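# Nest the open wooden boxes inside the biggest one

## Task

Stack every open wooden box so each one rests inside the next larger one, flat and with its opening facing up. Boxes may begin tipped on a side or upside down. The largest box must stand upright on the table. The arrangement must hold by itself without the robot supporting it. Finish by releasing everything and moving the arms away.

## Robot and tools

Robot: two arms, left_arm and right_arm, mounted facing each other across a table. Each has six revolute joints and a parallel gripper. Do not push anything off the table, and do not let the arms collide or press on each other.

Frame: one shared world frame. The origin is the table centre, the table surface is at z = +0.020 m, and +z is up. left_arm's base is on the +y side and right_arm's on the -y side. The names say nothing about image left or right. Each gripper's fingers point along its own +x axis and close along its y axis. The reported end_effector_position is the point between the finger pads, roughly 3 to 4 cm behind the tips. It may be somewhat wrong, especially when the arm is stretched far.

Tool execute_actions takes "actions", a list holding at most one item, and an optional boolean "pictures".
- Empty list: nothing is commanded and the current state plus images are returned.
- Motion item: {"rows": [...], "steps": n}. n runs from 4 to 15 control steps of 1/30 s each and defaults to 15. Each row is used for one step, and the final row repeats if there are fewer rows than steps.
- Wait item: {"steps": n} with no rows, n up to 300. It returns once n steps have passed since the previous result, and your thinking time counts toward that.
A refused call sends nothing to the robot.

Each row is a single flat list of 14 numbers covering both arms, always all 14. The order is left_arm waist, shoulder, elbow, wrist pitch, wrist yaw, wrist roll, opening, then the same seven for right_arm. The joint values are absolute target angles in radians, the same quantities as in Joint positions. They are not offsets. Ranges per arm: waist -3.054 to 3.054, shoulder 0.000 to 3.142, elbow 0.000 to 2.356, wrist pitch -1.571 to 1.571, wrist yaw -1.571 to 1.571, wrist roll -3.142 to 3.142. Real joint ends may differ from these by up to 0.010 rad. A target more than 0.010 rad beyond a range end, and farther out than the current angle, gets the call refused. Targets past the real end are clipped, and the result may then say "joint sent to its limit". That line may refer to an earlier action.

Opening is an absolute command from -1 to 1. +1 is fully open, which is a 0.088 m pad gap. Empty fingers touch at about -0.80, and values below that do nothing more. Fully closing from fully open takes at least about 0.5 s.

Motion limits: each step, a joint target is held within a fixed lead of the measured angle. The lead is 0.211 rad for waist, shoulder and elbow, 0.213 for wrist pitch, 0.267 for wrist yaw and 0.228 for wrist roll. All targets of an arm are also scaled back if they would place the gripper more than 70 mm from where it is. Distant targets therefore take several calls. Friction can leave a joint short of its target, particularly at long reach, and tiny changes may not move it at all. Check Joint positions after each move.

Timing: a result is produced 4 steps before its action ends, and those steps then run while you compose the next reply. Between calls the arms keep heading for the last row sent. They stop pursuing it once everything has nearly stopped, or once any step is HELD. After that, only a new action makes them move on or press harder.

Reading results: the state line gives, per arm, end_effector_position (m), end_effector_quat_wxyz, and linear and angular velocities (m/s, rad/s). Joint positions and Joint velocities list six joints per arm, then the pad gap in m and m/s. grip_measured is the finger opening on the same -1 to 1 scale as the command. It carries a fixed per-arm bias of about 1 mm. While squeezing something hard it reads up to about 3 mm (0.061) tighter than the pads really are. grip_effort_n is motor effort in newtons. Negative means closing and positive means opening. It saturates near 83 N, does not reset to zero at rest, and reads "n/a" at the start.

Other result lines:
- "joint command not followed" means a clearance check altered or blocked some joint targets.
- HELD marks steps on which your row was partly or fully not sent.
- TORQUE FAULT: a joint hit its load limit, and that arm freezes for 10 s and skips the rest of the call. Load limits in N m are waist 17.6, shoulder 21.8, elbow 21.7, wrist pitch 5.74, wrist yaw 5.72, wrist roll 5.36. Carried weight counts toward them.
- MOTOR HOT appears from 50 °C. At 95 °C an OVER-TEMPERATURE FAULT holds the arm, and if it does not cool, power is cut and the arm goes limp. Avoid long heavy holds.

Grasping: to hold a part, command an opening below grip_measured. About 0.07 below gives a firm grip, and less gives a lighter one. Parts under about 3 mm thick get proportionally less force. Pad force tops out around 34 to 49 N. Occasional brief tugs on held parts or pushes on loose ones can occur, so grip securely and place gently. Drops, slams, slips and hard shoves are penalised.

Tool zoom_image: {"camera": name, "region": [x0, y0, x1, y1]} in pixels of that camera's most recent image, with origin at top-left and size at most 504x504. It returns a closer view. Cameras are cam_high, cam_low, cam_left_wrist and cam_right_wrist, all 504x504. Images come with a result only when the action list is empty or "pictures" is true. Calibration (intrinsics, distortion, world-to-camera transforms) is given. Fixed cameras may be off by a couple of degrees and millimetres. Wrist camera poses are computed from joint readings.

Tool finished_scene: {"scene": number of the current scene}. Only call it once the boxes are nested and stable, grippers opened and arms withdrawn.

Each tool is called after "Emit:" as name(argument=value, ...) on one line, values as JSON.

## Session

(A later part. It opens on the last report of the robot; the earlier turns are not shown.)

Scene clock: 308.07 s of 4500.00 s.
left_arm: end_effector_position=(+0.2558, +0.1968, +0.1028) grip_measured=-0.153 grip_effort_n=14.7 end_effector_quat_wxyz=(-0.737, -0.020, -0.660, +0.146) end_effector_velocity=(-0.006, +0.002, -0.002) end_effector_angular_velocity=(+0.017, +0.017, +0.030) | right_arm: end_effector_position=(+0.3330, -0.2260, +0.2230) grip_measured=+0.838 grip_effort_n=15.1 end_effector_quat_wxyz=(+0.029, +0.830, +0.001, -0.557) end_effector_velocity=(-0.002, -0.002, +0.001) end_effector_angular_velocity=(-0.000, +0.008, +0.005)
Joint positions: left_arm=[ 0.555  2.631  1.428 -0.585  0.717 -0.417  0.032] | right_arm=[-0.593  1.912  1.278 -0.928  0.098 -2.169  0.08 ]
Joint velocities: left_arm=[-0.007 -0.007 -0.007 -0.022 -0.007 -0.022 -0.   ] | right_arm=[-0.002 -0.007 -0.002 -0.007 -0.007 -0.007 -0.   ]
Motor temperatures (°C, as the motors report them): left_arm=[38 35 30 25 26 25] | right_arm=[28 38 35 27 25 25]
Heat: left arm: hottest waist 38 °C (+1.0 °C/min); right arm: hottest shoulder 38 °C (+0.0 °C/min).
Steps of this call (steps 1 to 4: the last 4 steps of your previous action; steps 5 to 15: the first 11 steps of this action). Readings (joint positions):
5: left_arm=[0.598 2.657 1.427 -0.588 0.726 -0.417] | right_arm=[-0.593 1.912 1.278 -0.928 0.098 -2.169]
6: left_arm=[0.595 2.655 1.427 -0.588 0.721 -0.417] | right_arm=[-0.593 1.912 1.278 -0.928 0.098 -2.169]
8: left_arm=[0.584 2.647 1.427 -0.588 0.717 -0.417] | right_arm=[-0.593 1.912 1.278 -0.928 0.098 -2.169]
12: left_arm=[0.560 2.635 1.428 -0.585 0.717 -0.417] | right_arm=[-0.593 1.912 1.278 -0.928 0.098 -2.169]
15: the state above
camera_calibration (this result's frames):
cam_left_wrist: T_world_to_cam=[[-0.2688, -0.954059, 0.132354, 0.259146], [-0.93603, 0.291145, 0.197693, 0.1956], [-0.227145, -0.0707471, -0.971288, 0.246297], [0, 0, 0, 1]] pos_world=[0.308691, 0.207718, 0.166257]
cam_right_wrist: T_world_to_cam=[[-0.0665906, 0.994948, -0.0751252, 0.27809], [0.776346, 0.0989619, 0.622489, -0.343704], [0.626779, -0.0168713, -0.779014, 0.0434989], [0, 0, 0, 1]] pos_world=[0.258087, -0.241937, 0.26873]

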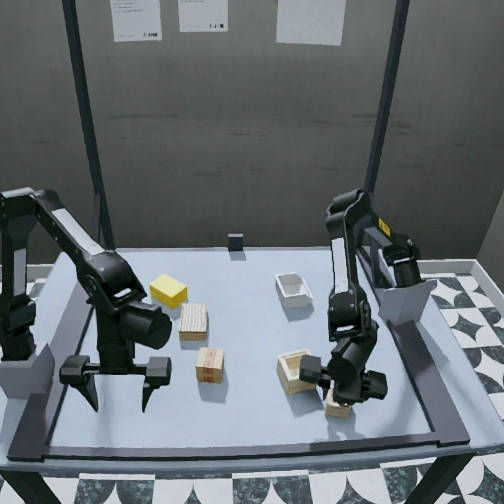

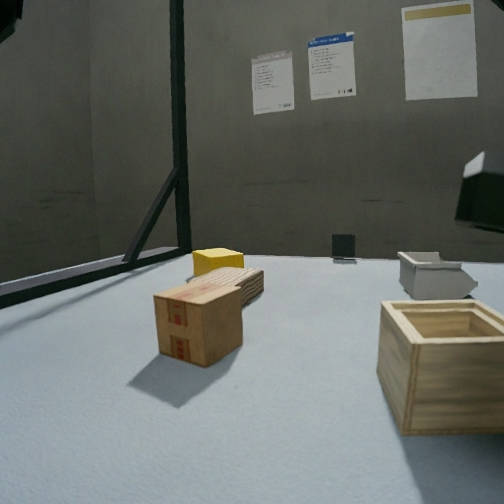

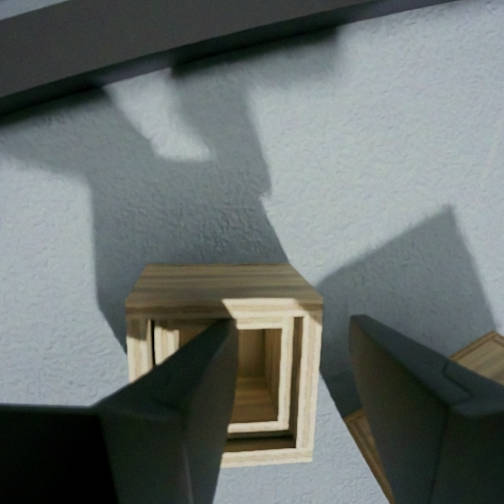

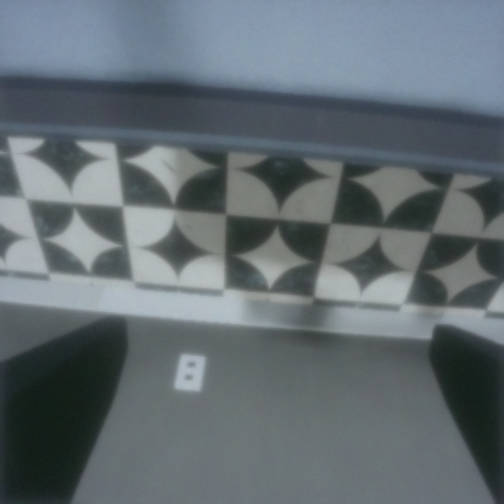

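Emit:
execute_actions(actions=[{"rows":[[0.555,2.56,1.40,-0.66,0.722,-0.42,-0.15,-0.593,1.912,1.278,-0.928,0.098,-2.169,0.84]],"steps":15}], pictures=true)

Scene clock: 309.43 s of 4500.00 s.
left_arm: end_effector_position=(+0.2391, +0.1954, +0.1142) grip_measured=-0.153 grip_effort_n=14.7 end_effector_quat_wxyz=(-0.730, -0.017, -0.670, +0.136) end_effector_velocity=(-0.010, +0.012, -0.005) end_effector_angular_velocity=(+0.045, +0.036, +0.046) | right_arm: end_effector_position=(+0.3330, -0.2260, +0.2230) grip_measured=+0.838 grip_effort_n=15.1 end_effector_quat_wxyz=(+0.029, +0.830, +0.001, -0.557) end_effector_velocity=(-0.003, -0.005, -0.002) end_effector_angular_velocity=(-0.020, +0.021, -0.001)
Joint positions: left_arm=[ 0.552  2.576  1.409 -0.654  0.719 -0.418  0.032] | right_arm=[-0.593  1.912  1.278 -0.928  0.098 -2.169  0.08 ]
Joint velocities: left_arm=[-0.002 -0.007 -0.022 -0.051 -0.022 -0.007 -0.   ] | right_arm=[-0.002  0.002 -0.002 -0.022 -0.007 -0.007 -0.   ]
Motor temperatures (°C, as the motors report them): left_arm=[38 35 30 25 26 25] | right_arm=[28 38 35 27 25 25]
Heat: left arm: hottest waist 38 °C (+1.0 °C/min); right arm: hottest shoulder 38 °C (+0.0 °C/min).
Steps of this call (steps 1 to 4: the last 4 steps of your previous action; steps 5 to 15: the robot went on to your last target; steps 16 to 30: nothing new was sent; steps 31 to 41: the first 11 steps of this action). Readings (joint positions):
31: left_arm=[0.555 2.626 1.427 -0.588 0.717 -0.417] | right_arm=[-0.593 1.912 1.278 -0.928 0.098 -2.169]
32: left_arm=[0.555 2.619 1.424 -0.605 0.717 -0.417] | right_arm=[-0.593 1.912 1.278 -0.928 0.098 -2.169]
34: left_arm=[0.553 2.602 1.414 -0.633 0.718 -0.418] | right_arm=[-0.593 1.912 1.278 -0.928 0.098 -2.169]
38: left_arm=[0.552 2.581 1.410 -0.648 0.719 -0.418] | right_arm=[-0.593 1.912 1.278 -0.928 0.098 -2.169]
41: the state above
camera_calibration (this result's frames):
cam_left_wrist: T_world_to_cam=[[-0.24974, -0.960147, 0.125488, 0.249233], [-0.935374, 0.272724, 0.225162, 0.178446], [-0.250412, -0.0611461, -0.966206, 0.256633], [0, 0, 0, 1]] pos_world=[0.293421, 0.206326, 0.176506]
cam_right_wrist: T_world_to_cam=[[-0.0665906, 0.994948, -0.0751252, 0.27809], [0.776346, 0.0989619, 0.622489, -0.343704], [0.626779, -0.0168713, -0.779014, 0.0434989], [0, 0, 0, 1]] pos_world=[0.258087, -0.241937, 0.26873]

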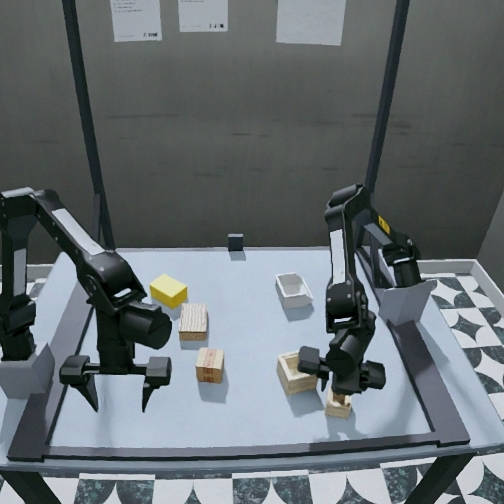

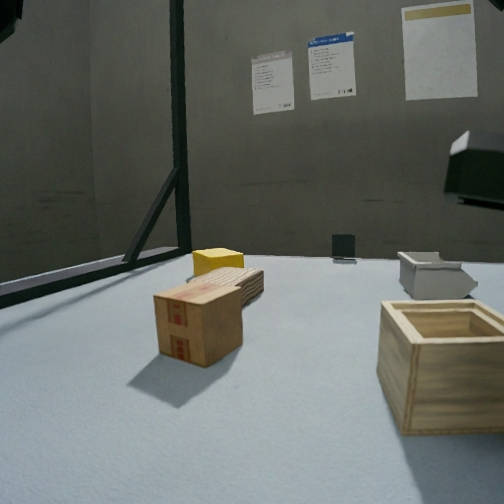

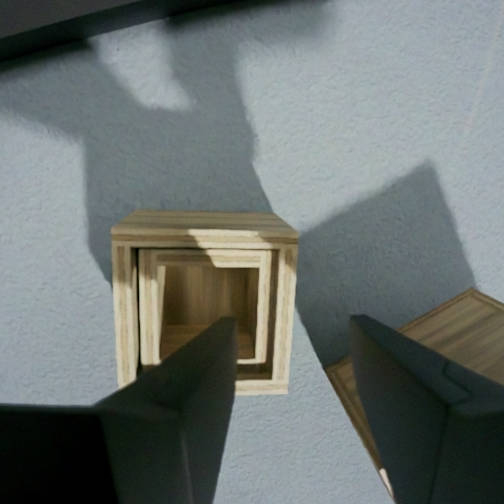

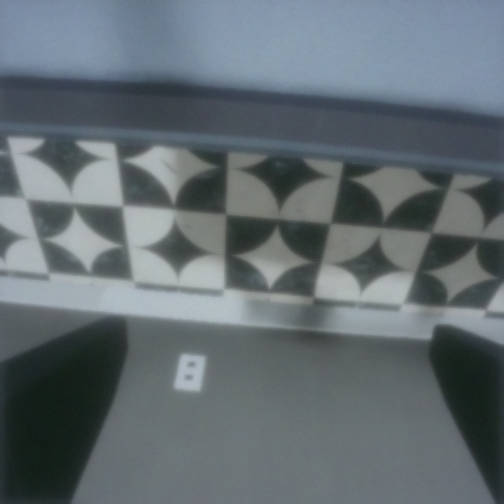

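Emit:
execute_actions(actions=[{"rows":[[0.53,2.63,1.41,-0.615,0.722,-0.42,-0.15,-0.593,1.912,1.278,-0.928,0.098,-2.169,0.84]],"steps":15}], pictures=true)

Scene clock: 309.97 s of 4500.00 s.
left_arm: end_effector_position=(+0.2407, +0.1983, +0.0959) grip_measured=-0.153 grip_effort_n=14.7 end_effector_quat_wxyz=(+0.725, +0.027, +0.676, -0.134) end_effector_velocity=(+0.005, -0.003, +0.001) end_effector_angular_velocity=(-0.008, -0.028, -0.015) | right_arm: end_effector_position=(+0.3330, -0.2260, +0.2230) grip_measured=+0.838 grip_effort_n=15.1 end_effector_quat_wxyz=(+0.029, +0.830, +0.001, -0.557) end_effector_velocity=(-0.000, -0.003, +0.000) end_effector_angular_velocity=(-0.003, +0.010, -0.001)
Joint positions: left_arm=[ 0.53   2.617  1.406 -0.62   0.719 -0.418  0.032] | right_arm=[-0.593  1.912  1.278 -0.928  0.098 -2.169  0.08 ]
Joint velocities: left_arm=[-0.002 -0.002 -0.002  0.037 -0.007 -0.007  0.   ] | right_arm=[-0.007 -0.002 -0.002 -0.007 -0.007 -0.007 -0.   ]
Motor temperatures (°C, as the motors report them): left_arm=[38 35 30 25 26 25] | right_arm=[28 38 35 27 25 25]
Heat: left arm: hottest waist 38 °C (+1.0 °C/min); right arm: hottest shoulder 38 °C (+0.0 °C/min).
Steps of this call (steps 1 to 4: the last 4 steps of your previous action; step 5: the robot went on to your last target; steps 6 to 16: the first 11 steps of this action). Readings (joint positions):
6: left_arm=[0.552 2.577 1.405 -0.656 0.719 -0.418] | right_arm=[-0.593 1.912 1.278 -0.928 0.098 -2.169]
7: left_arm=[0.550 2.581 1.405 -0.647 0.719 -0.418] | right_arm=[-0.593 1.912 1.278 -0.928 0.098 -2.169]
9: left_arm=[0.543 2.591 1.406 -0.631 0.719 -0.418] | right_arm=[-0.593 1.912 1.278 -0.928 0.098 -2.169]
13: left_arm=[0.531 2.613 1.406 -0.623 0.719 -0.418] | right_arm=[-0.593 1.912 1.278 -0.928 0.098 -2.169]
16: the state above
camera_calibration (this result's frames):
cam_left_wrist: T_world_to_cam=[[-0.25911, -0.959421, 0.111232, 0.258226], [-0.929459, 0.279002, 0.24138, 0.179017], [-0.26262, -0.040842, -0.964035, 0.238174], [0, 0, 0, 1]] pos_world=[0.295847, 0.207529, 0.157673]
cam_right_wrist: T_world_to_cam=[[-0.0665906, 0.994948, -0.0751252, 0.27809], [0.776346, 0.0989619, 0.622489, -0.343704], [0.626779, -0.0168713, -0.779014, 0.0434989], [0, 0, 0, 1]] pos_world=[0.258087, -0.241937, 0.26873]

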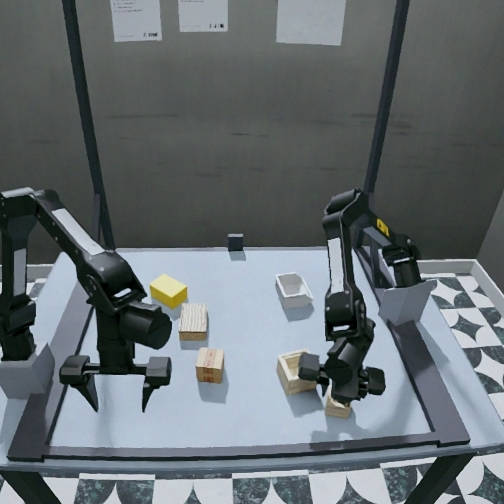

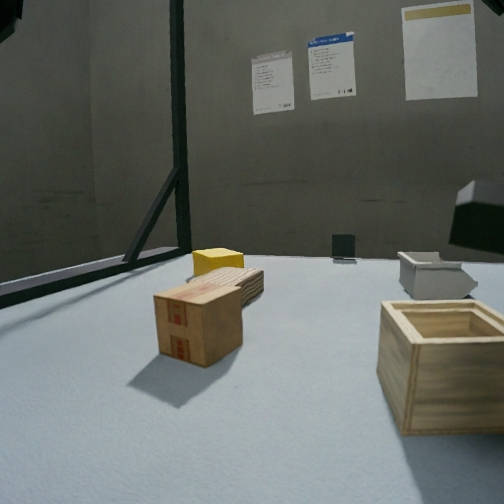

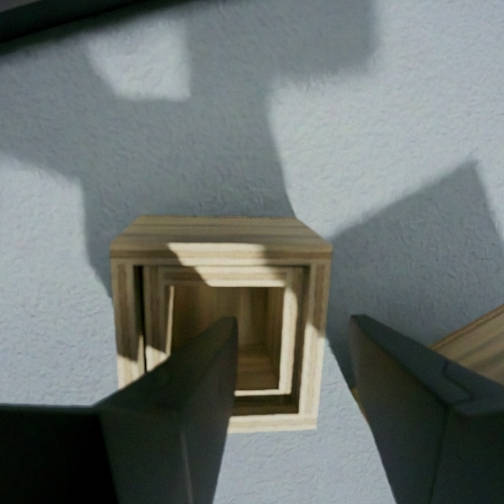

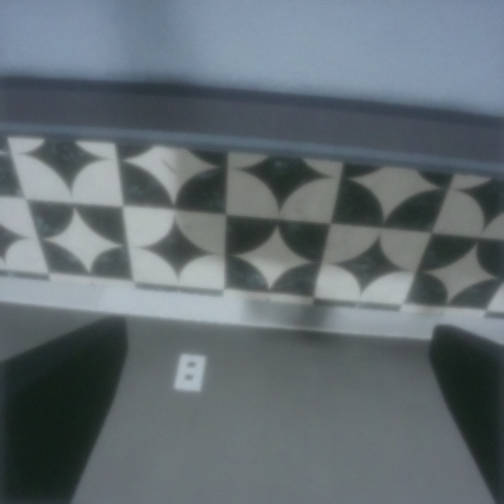

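Inside. A bit lower, then pinch.

Emit:
execute_actions(actions=[{"rows":[[0.52,2.65,1.405,-0.6,0.722,-0.42,-0.15,-0.593,1.912,1.278,-0.928,0.098,-2.169,0.84]],"steps":12}])

Emit:
execute_actions(actions=[{"rows":[[0.52,2.65,1.405,-0.6,0.722,-0.42,-0.75,-0.593,1.912,1.278,-0.928,0.098,-2.169,0.84]],"steps":15}], pictures=true)

Scene clock: 310.37 s of 4500.00 s.
left_arm: end_effector_position=(+0.2417, +0.2002, +0.0874) grip_measured=-0.153 grip_effort_n=14.7 end_effector_quat_wxyz=(+0.722, +0.031, +0.678, -0.133) end_effector_velocity=(-0.004, +0.001, -0.012) end_effector_angular_velocity=(+0.015, +0.022, -0.000) | right_arm: end_effector_position=(+0.3330, -0.2260, +0.2230) grip_measured=+0.838 grip_effort_n=15.6 end_effector_quat_wxyz=(+0.029, +0.830, +0.001, -0.557) end_effector_velocity=(-0.002, -0.002, +0.001) end_effector_angular_velocity=(-0.000, +0.008, +0.005)
Joint positions: left_arm=[ 0.521  2.638  1.406 -0.604  0.719 -0.418  0.032] | right_arm=[-0.593  1.912  1.278 -0.928  0.098 -2.169  0.08 ]
Joint velocities: left_arm=[-0.022  0.022 -0.002  0.007  0.007 -0.007 -0.   ] | right_arm=[-0.002 -0.007 -0.002 -0.007 -0.007 -0.007 -0.   ]
Motor temperatures (°C, as the motors report them): left_arm=[38 35 30 25 26 25] | right_arm=[28 38 35 27 25 25]
Heat: left arm: hottest waist 38 °C (+1.0 °C/min); right arm: hottest shoulder 38 °C (+0.0 °C/min).
Steps of this call (steps 1 to 4: the last 4 steps of your previous action; steps 5 to 12: the first 8 steps of this action). Readings (joint positions):
5: left_arm=[0.529 2.619 1.406 -0.617 0.719 -0.418] | right_arm=[-0.593 1.912 1.278 -0.928 0.098 -2.169]
6: left_arm=[0.529 2.622 1.406 -0.612 0.719 -0.418] | right_arm=[-0.593 1.912 1.278 -0.928 0.098 -2.169]
8: left_arm=[0.526 2.628 1.406 -0.607 0.719 -0.418] | right_arm=[-0.593 1.912 1.278 -0.928 0.098 -2.169]
12: the state above

Scene clock: 310.87 s of 4500.00 s.
left_arm: end_effector_position=(+0.2441, +0.2022, +0.0898) grip_measured=-0.613 grip_effort_n=-83.5 end_effector_quat_wxyz=(+0.724, +0.026, +0.677, -0.132) end_effector_velocity=(+0.000, -0.003, +0.003) end_effector_angular_velocity=(-0.001, -0.012, +0.011) | right_arm: end_effector_position=(+0.3330, -0.2260, +0.2230) grip_measured=+0.838 grip_effort_n=15.1 end_effector_quat_wxyz=(+0.029, +0.830, +0.001, -0.557) end_effector_velocity=(-0.002, -0.003, -0.002) end_effector_angular_velocity=(+0.000, +0.025, +0.001)
Joint positions: left_arm=[ 0.531  2.638  1.406 -0.604  0.718 -0.418  0.009] | right_arm=[-0.593  1.912  1.278 -0.928  0.098 -2.169  0.08 ]
Joint velocities: left_arm=[-0.002 -0.012 -0.002  0.007 -0.007 -0.022 -0.   ] | right_arm=[-0.007 -0.002 -0.007 -0.007 -0.022 -0.007 -0.   ]
Motor temperatures (°C, as the motors report them): left_arm=[38 35 30 25 26 25] | right_arm=[28 38 35 27 25 25]
Heat: left arm: hottest waist 38 °C (+1.0 °C/min); right arm: hottest shoulder 38 °C (+0.0 °C/min).
Steps of this call (steps 1 to 4: the last 4 steps of your previous action; steps 5 to 15: the first 11 steps of this action). Readings (joint positions):
5: left_arm=[0.520 2.638 1.406 -0.602 0.719 -0.418] | right_arm=[-0.593 1.912 1.278 -0.928 0.098 -2.169]
6: left_arm=[0.520 2.638 1.406 -0.602 0.719 -0.418] | right_arm=[-0.593 1.912 1.278 -0.928 0.098 -2.169]
8: left_arm=[0.520 2.638 1.406 -0.602 0.720 -0.418] | right_arm=[-0.593 1.912 1.278 -0.928 0.098 -2.169]
12: left_arm=[0.528 2.638 1.406 -0.604 0.714 -0.418] | right_arm=[-0.593 1.912 1.278 -0.928 0.098 -2.169]
15: the state above
camera_calibration (this result's frames):
cam_left_wrist: T_world_to_cam=[[-0.25427, -0.960835, 0.110192, 0.262714], [-0.930032, 0.274179, 0.244676, 0.183374], [-0.265306, -0.0402684, -0.963323, 0.233793], [0, 0, 0, 1]] pos_world=[0.299371, 0.211562, 0.151402]
cam_right_wrist: T_world_to_cam=[[-0.0665906, 0.994948, -0.0751252, 0.27809], [0.776346, 0.0989619, 0.622489, -0.343704], [0.626779, -0.0168713, -0.779014, 0.0434989], [0, 0, 0, 1]] pos_world=[0.258087, -0.241937, 0.26873]

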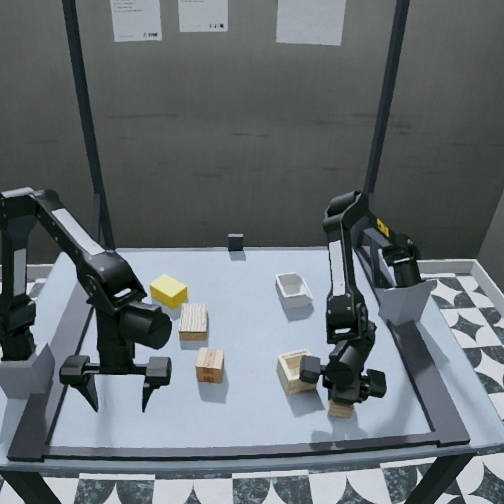

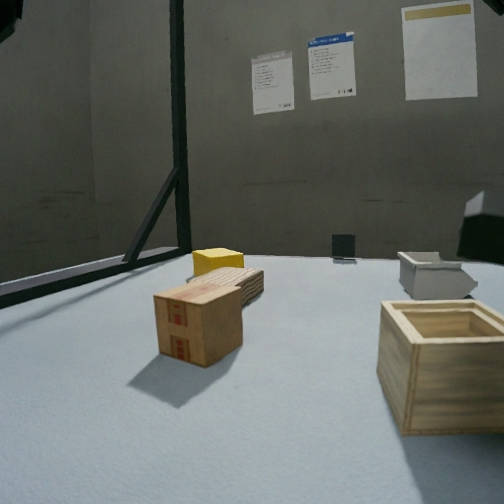

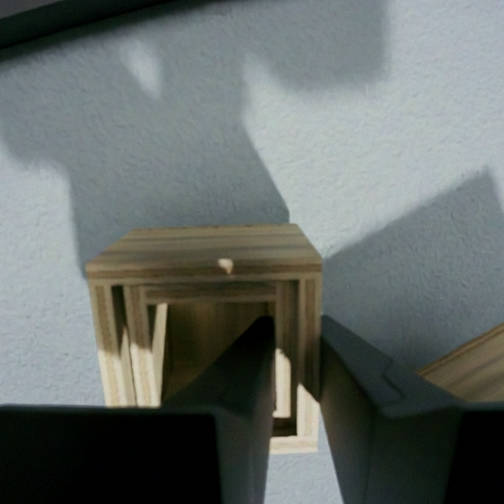

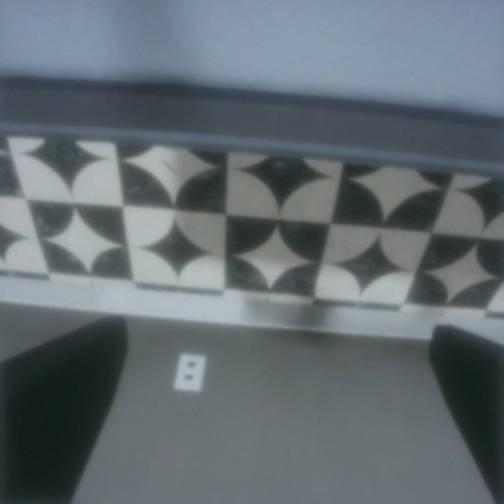

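Emit:
execute_actions(actions=[{"rows":[[0.55,2.5,1.52,-0.8,0.74,-0.5,-0.75,-0.593,1.912,1.278,-0.928,0.098,-2.169,0.84]],"steps":15}])

Emit:
execute_actions(actions=[{"rows":[[0.44,2.38,1.52,-0.86,0.8,-1.0,-0.75,-0.593,1.912,1.278,-0.928,0.098,-2.169,0.84]],"steps":15}])

Emit:
execute_actions(actions=[{"rows":[[0.41,2.38,1.52,-0.84,0.8,-1.12,-0.75,-0.593,1.912,1.278,-0.928,0.098,-2.169,0.84]],"steps":15}], pictures=true)

Scene clock: 311.47 s of 4500.00 s.
left_arm: end_effector_position=(+0.2288, +0.1612, +0.1543) grip_measured=-0.621 grip_effort_n=-83.5 end_effector_quat_wxyz=(-0.733, +0.007, -0.667, +0.133) end_effector_velocity=(-0.010, -0.002, +0.026) end_effector_angular_velocity=(-0.013, +0.031, +0.087) | right_arm: end_effector_position=(+0.3330, -0.2260, +0.2230) grip_measured=+0.838 grip_effort_n=15.1 end_effector_quat_wxyz=(+0.029, +0.830, +0.001, -0.557) end_effector_velocity=(-0.001, -0.000, +0.001) end_effector_angular_velocity=(+0.008, +0.020, +0.003)
Joint positions: left_arm=[ 0.543  2.508  1.515 -0.784  0.738 -0.492  0.009] | right_arm=[-0.593  1.912  1.278 -0.928  0.098 -2.169  0.08 ]
Joint velocities: left_arm=[ 0.027 -0.046  0.032 -0.11   0.007 -0.051 -0.   ] | right_arm=[-0.007 -0.002  0.002 -0.007 -0.022 -0.007  0.   ]
Motor temperatures (°C, as the motors report them): left_arm=[38 35 30 25 26 25] | right_arm=[28 38 35 27 25 25]
Heat: left arm: hottest waist 38 °C (+1.0 °C/min); right arm: hottest shoulder 38 °C (+0.0 °C/min).
Steps of this call (steps 1 to 4: the last 4 steps of your previous action; steps 5 to 7: the robot went on to your last target; steps 8 to 18: the first 11 steps of this action). Readings (joint positions):
8: left_arm=[0.532 2.631 1.414 -0.619 0.717 -0.424] | right_arm=[-0.593 1.912 1.278 -0.928 0.098 -2.169]
9: left_arm=[0.534 2.624 1.431 -0.659 0.718 -0.441] | right_arm=[-0.593 1.912 1.278 -0.928 0.098 -2.169]
11: left_arm=[0.536 2.595 1.455 -0.721 0.726 -0.465] | right_arm=[-0.593 1.912 1.278 -0.928 0.098 -2.169]
15: left_arm=[0.540 2.528 1.501 -0.768 0.736 -0.486] | right_arm=[-0.593 1.912 1.278 -0.928 0.098 -2.169]
18: the state above

Scene clock: 311.97 s of 4500.00 s.
left_arm: end_effector_position=(+0.1731, +0.1173, +0.1632) grip_measured=-0.621 grip_effort_n=-83.5 end_effector_quat_wxyz=(-0.704, +0.125, -0.699, +0.023) end_effector_velocity=(+0.006, +0.009, +0.008) end_effector_angular_velocity=(-0.014, +0.099, +0.504) | right_arm: end_effector_position=(+0.3330, -0.2260, +0.2230) grip_measured=+0.838 grip_effort_n=15.1 end_effector_quat_wxyz=(+0.029, +0.830, +0.001, -0.557) end_effector_velocity=(-0.003, -0.001, -0.001) end_effector_angular_velocity=(+0.003, +0.023, +0.006)
Joint positions: left_arm=[ 0.431  2.39   1.519 -0.855  0.796 -0.938  0.009] | right_arm=[-0.593  1.912  1.278 -0.928  0.098 -2.169  0.08 ]
Joint velocities: left_arm=[ 0.032 -0.002 -0.002 -0.022 -0.007 -0.476 -0.   ] | right_arm=[-0.002 -0.002 -0.002 -0.007 -0.022 -0.007 -0.   ]
Motor temperatures (°C, as the motors report them): left_arm=[38 35 30 25 26 25] | right_arm=[28 38 35 27 25 25]
Heat: left arm: hottest waist 38 °C (+1.0 °C/min); right arm: hottest shoulder 38 °C (+0.0 °C/min).
Steps of this call (steps 1 to 4: the last 4 steps of your previous action; steps 5 to 15: the first 11 steps of this action). Readings (joint positions):
5: left_arm=[0.542 2.501 1.515 -0.800 0.740 -0.523] | right_arm=[-0.593 1.912 1.278 -0.928 0.098 -2.169]
6: left_arm=[0.533 2.489 1.515 -0.815 0.748 -0.576] | right_arm=[-0.593 1.912 1.278 -0.928 0.098 -2.169]
8: left_arm=[0.498 2.457 1.514 -0.838 0.770 -0.674] | right_arm=[-0.593 1.912 1.278 -0.928 0.098 -2.169]
12: left_arm=[0.437 2.399 1.519 -0.850 0.794 -0.862] | right_arm=[-0.593 1.912 1.278 -0.928 0.098 -2.169]
15: the state above

Scene clock: 312.47 s of 4500.00 s.
left_arm: end_effector_position=(+0.1680, +0.1119, +0.1569) grip_measured=-0.621 grip_effort_n=-83.5 end_effector_quat_wxyz=(-0.692, +0.173, -0.700, -0.032) end_effector_velocity=(-0.002, -0.003, +0.001) end_effector_angular_velocity=(-0.011, +0.014, +0.069) | right_arm: end_effector_position=(+0.3330, -0.2260, +0.2230) grip_measured=+0.838 grip_effort_n=15.1 end_effector_quat_wxyz=(+0.029, +0.830, +0.001, -0.557) end_effector_velocity=(-0.005, -0.003, -0.002) end_effector_angular_velocity=(-0.020, +0.031, +0.030)
Joint positions: left_arm=[ 0.407  2.39   1.519 -0.843  0.797 -1.109  0.009] | right_arm=[-0.593  1.912  1.278 -0.928  0.098 -2.169  0.08 ]
Joint velocities: left_arm=[-0.002 -0.007 -0.002  0.007  0.007 -0.081 -0.   ] | right_arm=[-0.002 -0.002 -0.002 -0.022 -0.022 -0.037 -0.   ]
Motor temperatures (°C, as the motors report them): left_arm=[38 35 30 25 26 25] | right_arm=[28 38 35 27 25 25]
Heat: left arm: hottest waist 38 °C (+1.0 °C/min); right arm: hottest shoulder 38 °C (+0.0 °C/min).
Steps of this call (steps 1 to 4: the last 4 steps of your previous action; steps 5 to 15: the first 11 steps of this action). Readings (joint positions):
5: left_arm=[0.435 2.390 1.519 -0.858 0.796 -0.996] | right_arm=[-0.593 1.912 1.278 -0.928 0.098 -2.169]
6: left_arm=[0.434 2.390 1.519 -0.854 0.796 -1.026] | right_arm=[-0.593 1.912 1.278 -0.928 0.098 -2.169]
8: left_arm=[0.425 2.390 1.519 -0.849 0.796 -1.065] | right_arm=[-0.593 1.912 1.278 -0.928 0.098 -2.169]
12: left_arm=[0.409 2.390 1.519 -0.844 0.797 -1.099] | right_arm=[-0.593 1.912 1.278 -0.928 0.098 -2.169]
15: the state above
camera_calibration (this result's frames):
cam_left_wrist: T_world_to_cam=[[0.256228, -0.95195, 0.167745, 0.0534014], [-0.915604, -0.183393, 0.357821, 0.151991], [-0.309865, -0.245271, -0.9186, 0.29812], [0, 0, 0, 1]] pos_world=[0.217858, 0.15183, 0.21051]
cam_right_wrist: T_world_to_cam=[[-0.0665906, 0.994948, -0.0751252, 0.27809], [0.776346, 0.0989619, 0.622489, -0.343704], [0.626779, -0.0168713, -0.779014, 0.0434989], [0, 0, 0, 1]] pos_world=[0.258087, -0.241937, 0.26873]

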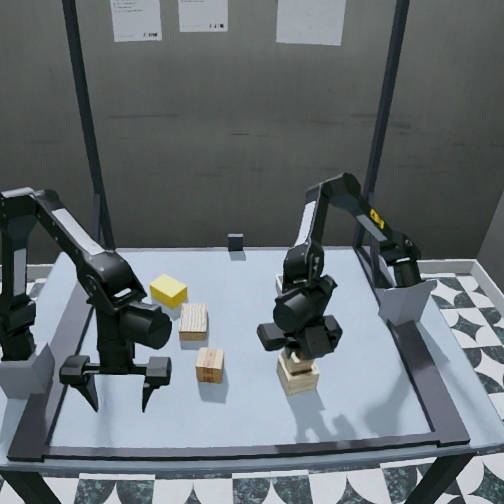

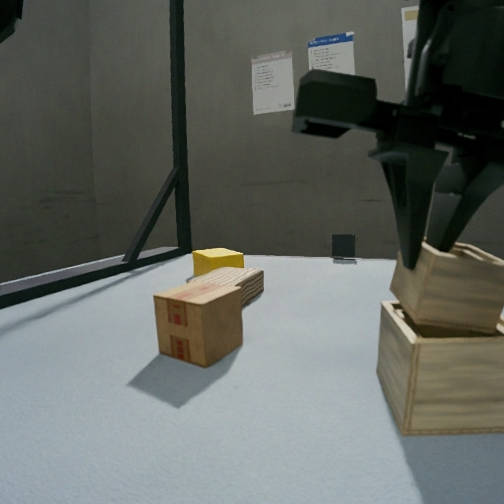

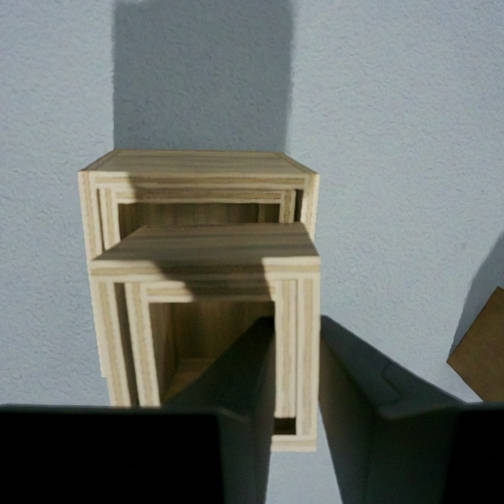

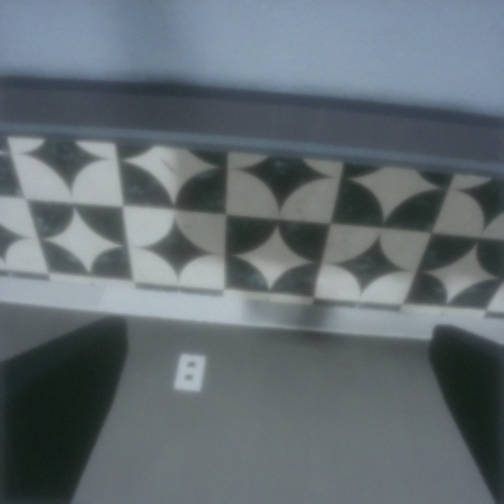

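Emit:
execute_actions(actions=[{"rows":[[0.42,2.39,1.54,-0.95,0.8,-1.06,-0.75,-0.593,1.912,1.278,-0.928,0.098,-2.169,0.84]],"steps":15}], pictures=true)

Scene clock: 313.13 s of 4500.00 s.
left_arm: end_effector_position=(+0.1586, +0.1216, +0.1589) grip_measured=-0.621 grip_effort_n=-83.5 end_effector_quat_wxyz=(-0.679, +0.164, -0.713, -0.055) end_effector_velocity=(-0.005, +0.003, +0.002) end_effector_angular_velocity=(+0.013, +0.029, +0.019) | right_arm: end_effector_position=(+0.3330, -0.2260, +0.2230) grip_measured=+0.838 grip_effort_n=14.7 end_effector_quat_wxyz=(+0.029, +0.830, +0.001, -0.557) end_effector_velocity=(-0.003, -0.006, -0.002) end_effector_angular_velocity=(-0.020, +0.021, -0.001)
Joint positions: left_arm=[ 0.413  2.39   1.53  -0.942  0.797 -1.067  0.009] | right_arm=[-0.593  1.912  1.278 -0.928  0.098 -2.169  0.08 ]
Joint velocities: left_arm=[ 0.002  0.002  0.012 -0.051  0.007  0.007 -0.   ] | right_arm=[-0.002 -0.002 -0.007 -0.022 -0.007 -0.007 -0.   ]
Motor temperatures (°C, as the motors report them): left_arm=[38 35 30 25 26 25] | right_arm=[28 38 35 27 25 25]
Heat: left arm: hottest waist 38 °C (+1.0 °C/min); right arm: hottest shoulder 38 °C (+0.0 °C/min).
Steps of this call (steps 1 to 4: the last 4 steps of your previous action; steps 5 to 9: the robot went on to your last target; steps 10 to 20: the first 11 steps of this action). Readings (joint positions):
10: left_arm=[0.407 2.390 1.521 -0.849 0.797 -1.112] | right_arm=[-0.593 1.912 1.278 -0.928 0.098 -2.169]
11: left_arm=[0.408 2.390 1.524 -0.874 0.797 -1.101] | right_arm=[-0.593 1.912 1.278 -0.928 0.098 -2.169]
13: left_arm=[0.410 2.390 1.525 -0.909 0.797 -1.086] | right_arm=[-0.593 1.912 1.278 -0.928 0.098 -2.169]
17: left_arm=[0.413 2.390 1.527 -0.934 0.797 -1.071] | right_arm=[-0.593 1.912 1.278 -0.928 0.098 -2.169]
20: the state above
camera_calibration (this result's frames):
cam_left_wrist: T_world_to_cam=[[0.277963, -0.953222, 0.118761, 0.0692189], [-0.89587, -0.212633, 0.390133, 0.13975], [-0.346631, -0.214837, -0.913067, 0.300653], [0, 0, 0, 1]] pos_world=[0.210174, 0.160288, 0.211775]
cam_right_wrist: T_world_to_cam=[[-0.0665906, 0.994948, -0.0751252, 0.27809], [0.776346, 0.0989619, 0.622489, -0.343704], [0.626779, -0.0168713, -0.779014, 0.0434989], [0, 0, 0, 1]] pos_world=[0.258087, -0.241937, 0.26873]

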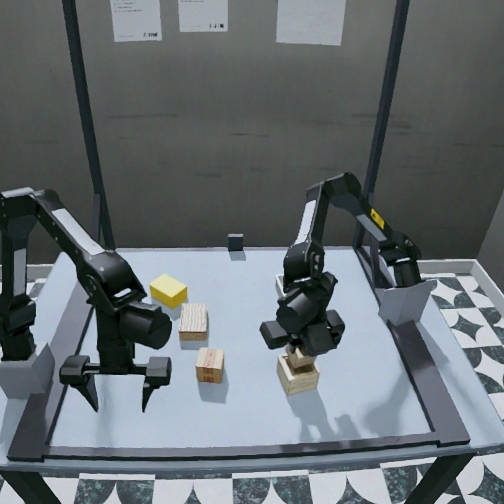

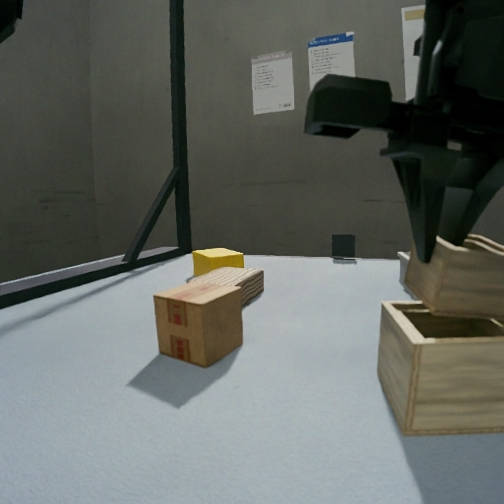

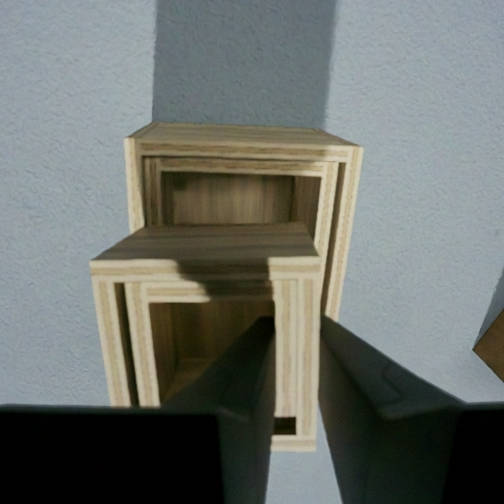

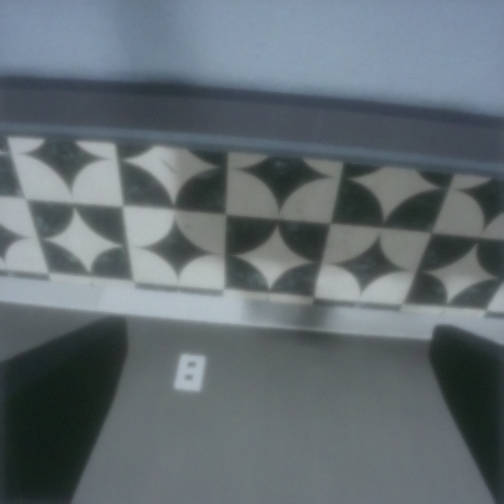

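Emit:
execute_actions(actions=[{"rows":[[0.42,2.39,1.54,-0.95,0.72,-1.06,-0.75,-0.593,1.912,1.278,-0.928,0.098,-2.169,0.84]],"steps":15}], pictures=true)

Scene clock: 313.80 s of 4500.00 s.
left_arm: end_effector_position=(+0.1650, +0.1297, +0.1582) grip_measured=-0.621 grip_effort_n=-83.5 end_effector_quat_wxyz=(-0.698, +0.150, -0.696, -0.072) end_effector_velocity=(+0.003, +0.006, -0.001) end_effector_angular_velocity=(+0.042, -0.027, +0.029) | right_arm: end_effector_position=(+0.3330, -0.2260, +0.2230) grip_measured=+0.838 grip_effort_n=14.7 end_effector_quat_wxyz=(+0.029, +0.830, +0.001, -0.557) end_effector_velocity=(+0.002, +0.000, +0.003) end_effector_angular_velocity=(+0.004, -0.012, +0.006)
Joint positions: left_arm=[ 0.414  2.39   1.532 -0.948  0.728 -1.063  0.009] | right_arm=[-0.593  1.912  1.278 -0.928  0.098 -2.169  0.08 ]
Joint velocities: left_arm=[-0.002 -0.002 -0.002 -0.007 -0.051 -0.022 -0.   ] | right_arm=[-0.002 -0.007 -0.002  0.007  0.007 -0.007 -0.   ]
Motor temperatures (°C, as the motors report them): left_arm=[38 35 30 25 26 25] | right_arm=[28 38 35 27 25 25]
Heat: left arm: hottest waist 38 °C (+1.0 °C/min); right arm: hottest shoulder 38 °C (+0.0 °C/min).
Steps of this call (steps 1 to 4: the last 4 steps of your previous action; steps 5 to 9: the robot went on to your last target; steps 10 to 20: the first 11 steps of this action). Readings (joint positions):
10: left_arm=[0.413 2.390 1.531 -0.948 0.793 -1.063] | right_arm=[-0.593 1.912 1.278 -0.928 0.098 -2.169]
11: left_arm=[0.413 2.390 1.531 -0.948 0.777 -1.063] | right_arm=[-0.593 1.912 1.278 -0.928 0.098 -2.169]
13: left_arm=[0.414 2.390 1.532 -0.948 0.754 -1.063] | right_arm=[-0.593 1.912 1.278 -0.928 0.098 -2.169]
17: left_arm=[0.414 2.390 1.532 -0.948 0.734 -1.063] | right_arm=[-0.593 1.912 1.278 -0.928 0.098 -2.169]
20: the state above
camera_calibration (this result's frames):
cam_left_wrist: T_world_to_cam=[[0.280151, -0.956539, 0.0809261, 0.0812551], [-0.910132, -0.237859, 0.33924, 0.161157], [-0.305247, -0.168692, -0.937213, 0.294983], [0, 0, 0, 1]] pos_world=[0.213954, 0.165818, 0.215215]
cam_right_wrist: T_world_to_cam=[[-0.0665906, 0.994948, -0.0751252, 0.27809], [0.776346, 0.0989619, 0.622489, -0.343704], [0.626779, -0.0168713, -0.779014, 0.0434989], [0, 0, 0, 1]] pos_world=[0.258087, -0.241937, 0.26873]

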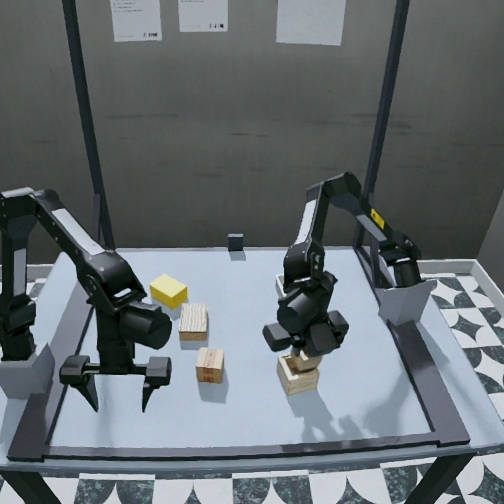

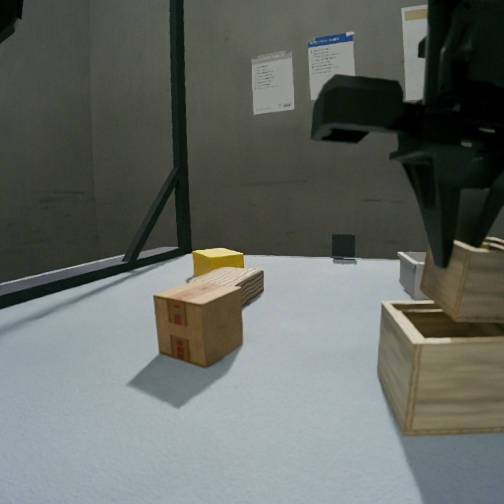

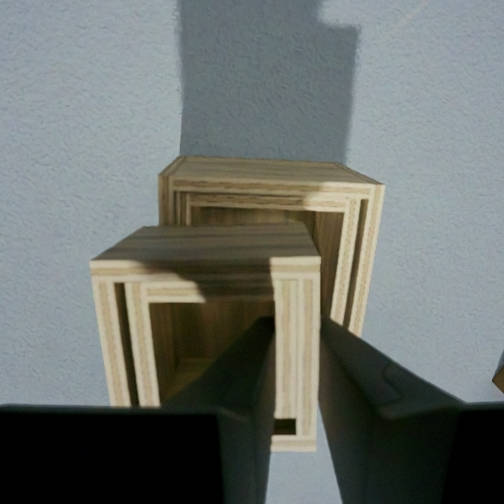

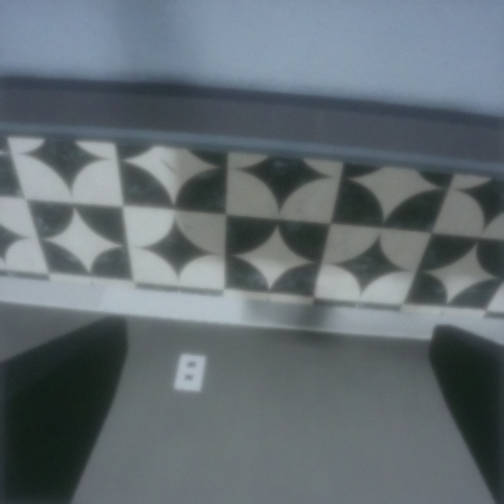

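Emit:
execute_actions(actions=[{"rows":[[0.40,2.38,1.54,-0.80,0.61,-0.98,-0.75,-0.593,1.912,1.278,-0.928,0.098,-2.169,0.84]],"steps":15}])

Emit:
execute_actions(actions=[{"rows":[[0.40,2.38,1.54,-0.80,0.61,-0.98,-0.75,-0.593,1.912,1.278,-0.928,0.098,-2.169,0.84]],"steps":10}], pictures=true)

Scene clock: 314.37 s of 4500.00 s.
left_arm: end_effector_position=(+0.1907, +0.1196, +0.1584) grip_measured=-0.621 grip_effort_n=-83.5 end_effector_quat_wxyz=(-0.759, +0.093, -0.645, -0.012) end_effector_velocity=(+0.014, -0.012, +0.002) end_effector_angular_velocity=(-0.003, -0.099, -0.097) | right_arm: end_effector_position=(+0.3330, -0.2260, +0.2230) grip_measured=+0.838 grip_effort_n=15.1 end_effector_quat_wxyz=(+0.029, +0.830, +0.001, -0.557) end_effector_velocity=(-0.002, -0.003, -0.002) end_effector_angular_velocity=(-0.003, +0.012, -0.011)
Joint positions: left_arm=[ 0.399  2.39   1.534 -0.811  0.621 -0.988  0.009] | right_arm=[-0.593  1.912  1.278 -0.928  0.098 -2.169  0.08 ]
Joint velocities: left_arm=[-0.012 -0.002  0.002  0.095 -0.051  0.037 -0.   ] | right_arm=[-0.002 -0.002 -0.007 -0.007 -0.007  0.007 -0.   ]
Motor temperatures (°C, as the motors report them): left_arm=[38 35 30 25 26 25] | right_arm=[28 38 35 27 25 25]
Heat: left arm: hottest waist 38 °C (+1.0 °C/min); right arm: hottest shoulder 38 °C (+0.0 °C/min).
Steps of this call (steps 1 to 4: the last 4 steps of your previous action; steps 5 to 6: the robot went on to your last target; steps 7 to 17: the first 11 steps of this action). Readings (joint positions):
7: left_arm=[0.414 2.390 1.532 -0.940 0.716 -1.054] | right_arm=[-0.593 1.912 1.278 -0.928 0.098 -2.169]
8: left_arm=[0.411 2.390 1.532 -0.907 0.687 -1.036] | right_arm=[-0.593 1.912 1.278 -0.928 0.098 -2.169]
10: left_arm=[0.407 2.390 1.533 -0.854 0.654 -1.012] | right_arm=[-0.593 1.912 1.278 -0.928 0.098 -2.169]
14: left_arm=[0.401 2.390 1.534 -0.820 0.629 -0.993] | right_arm=[-0.593 1.912 1.278 -0.928 0.098 -2.169]
17: the state above

Scene clock: 314.70 s of 4500.00 s.
left_arm: end_effector_position=(+0.1923, +0.1190, +0.1587) grip_measured=-0.621 grip_effort_n=-83.5 end_effector_quat_wxyz=(-0.762, +0.090, -0.642, -0.008) end_effector_velocity=(+0.002, +0.000, +0.001) end_effector_angular_velocity=(+0.001, -0.011, -0.008) | right_arm: end_effector_position=(+0.3330, -0.2260, +0.2230) grip_measured=+0.838 grip_effort_n=15.6 end_effector_quat_wxyz=(+0.029, +0.830, +0.001, -0.557) end_effector_velocity=(+0.002, +0.000, +0.001) end_effector_angular_velocity=(+0.003, +0.003, +0.016)
Joint positions: left_arm=[ 0.399  2.39   1.534 -0.802  0.615 -0.983  0.009] | right_arm=[-0.593  1.912  1.278 -0.928  0.098 -2.169  0.08 ]
Joint velocities: left_arm=[ 0.002 -0.002 -0.002  0.007 -0.007  0.007  0.   ] | right_arm=[-0.007 -0.002 -0.002  0.007 -0.007 -0.022 -0.   ]
Motor temperatures (°C, as the motors report them): left_arm=[38 35 30 25 26 25] | right_arm=[28 38 35 27 25 25]
Heat: left arm: hottest waist 38 °C (+1.0 °C/min); right arm: hottest shoulder 38 °C (+0.0 °C/min).
Steps of this call (steps 1 to 4: the last 4 steps of your previous action; steps 5 to 10: the first 6 steps of this action). Readings (joint positions):
5: left_arm=[0.399 2.390 1.534 -0.805 0.616 -0.984] | right_arm=[-0.593 1.912 1.278 -0.928 0.098 -2.169]
6: left_arm=[0.399 2.390 1.534 -0.804 0.615 -0.984] | right_arm=[-0.593 1.912 1.278 -0.928 0.098 -2.169]
8: left_arm=[0.399 2.390 1.534 -0.803 0.615 -0.984] | right_arm=[-0.593 1.912 1.278 -0.928 0.098 -2.169]
10: the state above
camera_calibration (this result's frames):
cam_left_wrist: T_world_to_cam=[[0.102482, -0.990313, 0.0936863, 0.0995474], [-0.981959, -0.0856701, 0.168576, 0.206042], [-0.158917, -0.109272, -0.981226, 0.273746], [0, 0, 0, 1]] pos_world=[0.235626, 0.146148, 0.224547]
cam_right_wrist: T_world_to_cam=[[-0.0665906, 0.994948, -0.0751252, 0.27809], [0.776346, 0.0989619, 0.622489, -0.343704], [0.626779, -0.0168713, -0.779014, 0.0434989], [0, 0, 0, 1]] pos_world=[0.258087, -0.241937, 0.26873]

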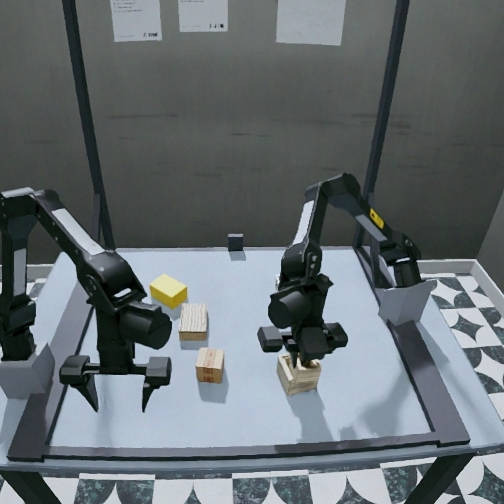

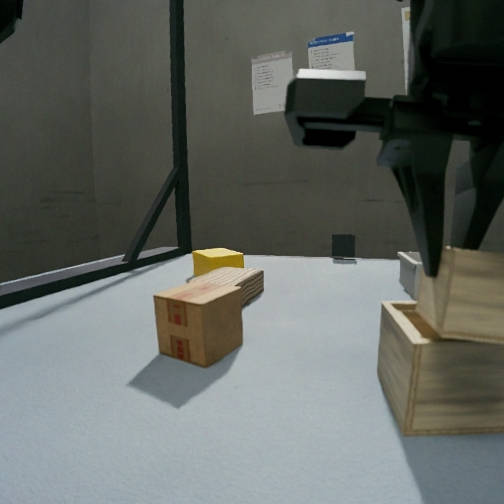

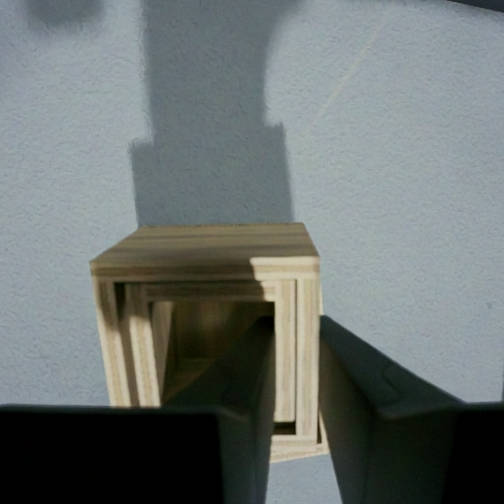

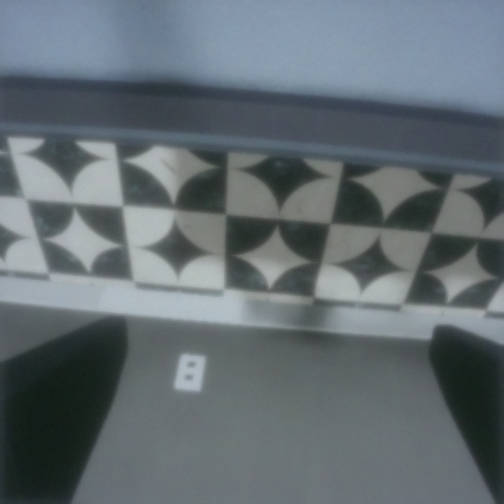

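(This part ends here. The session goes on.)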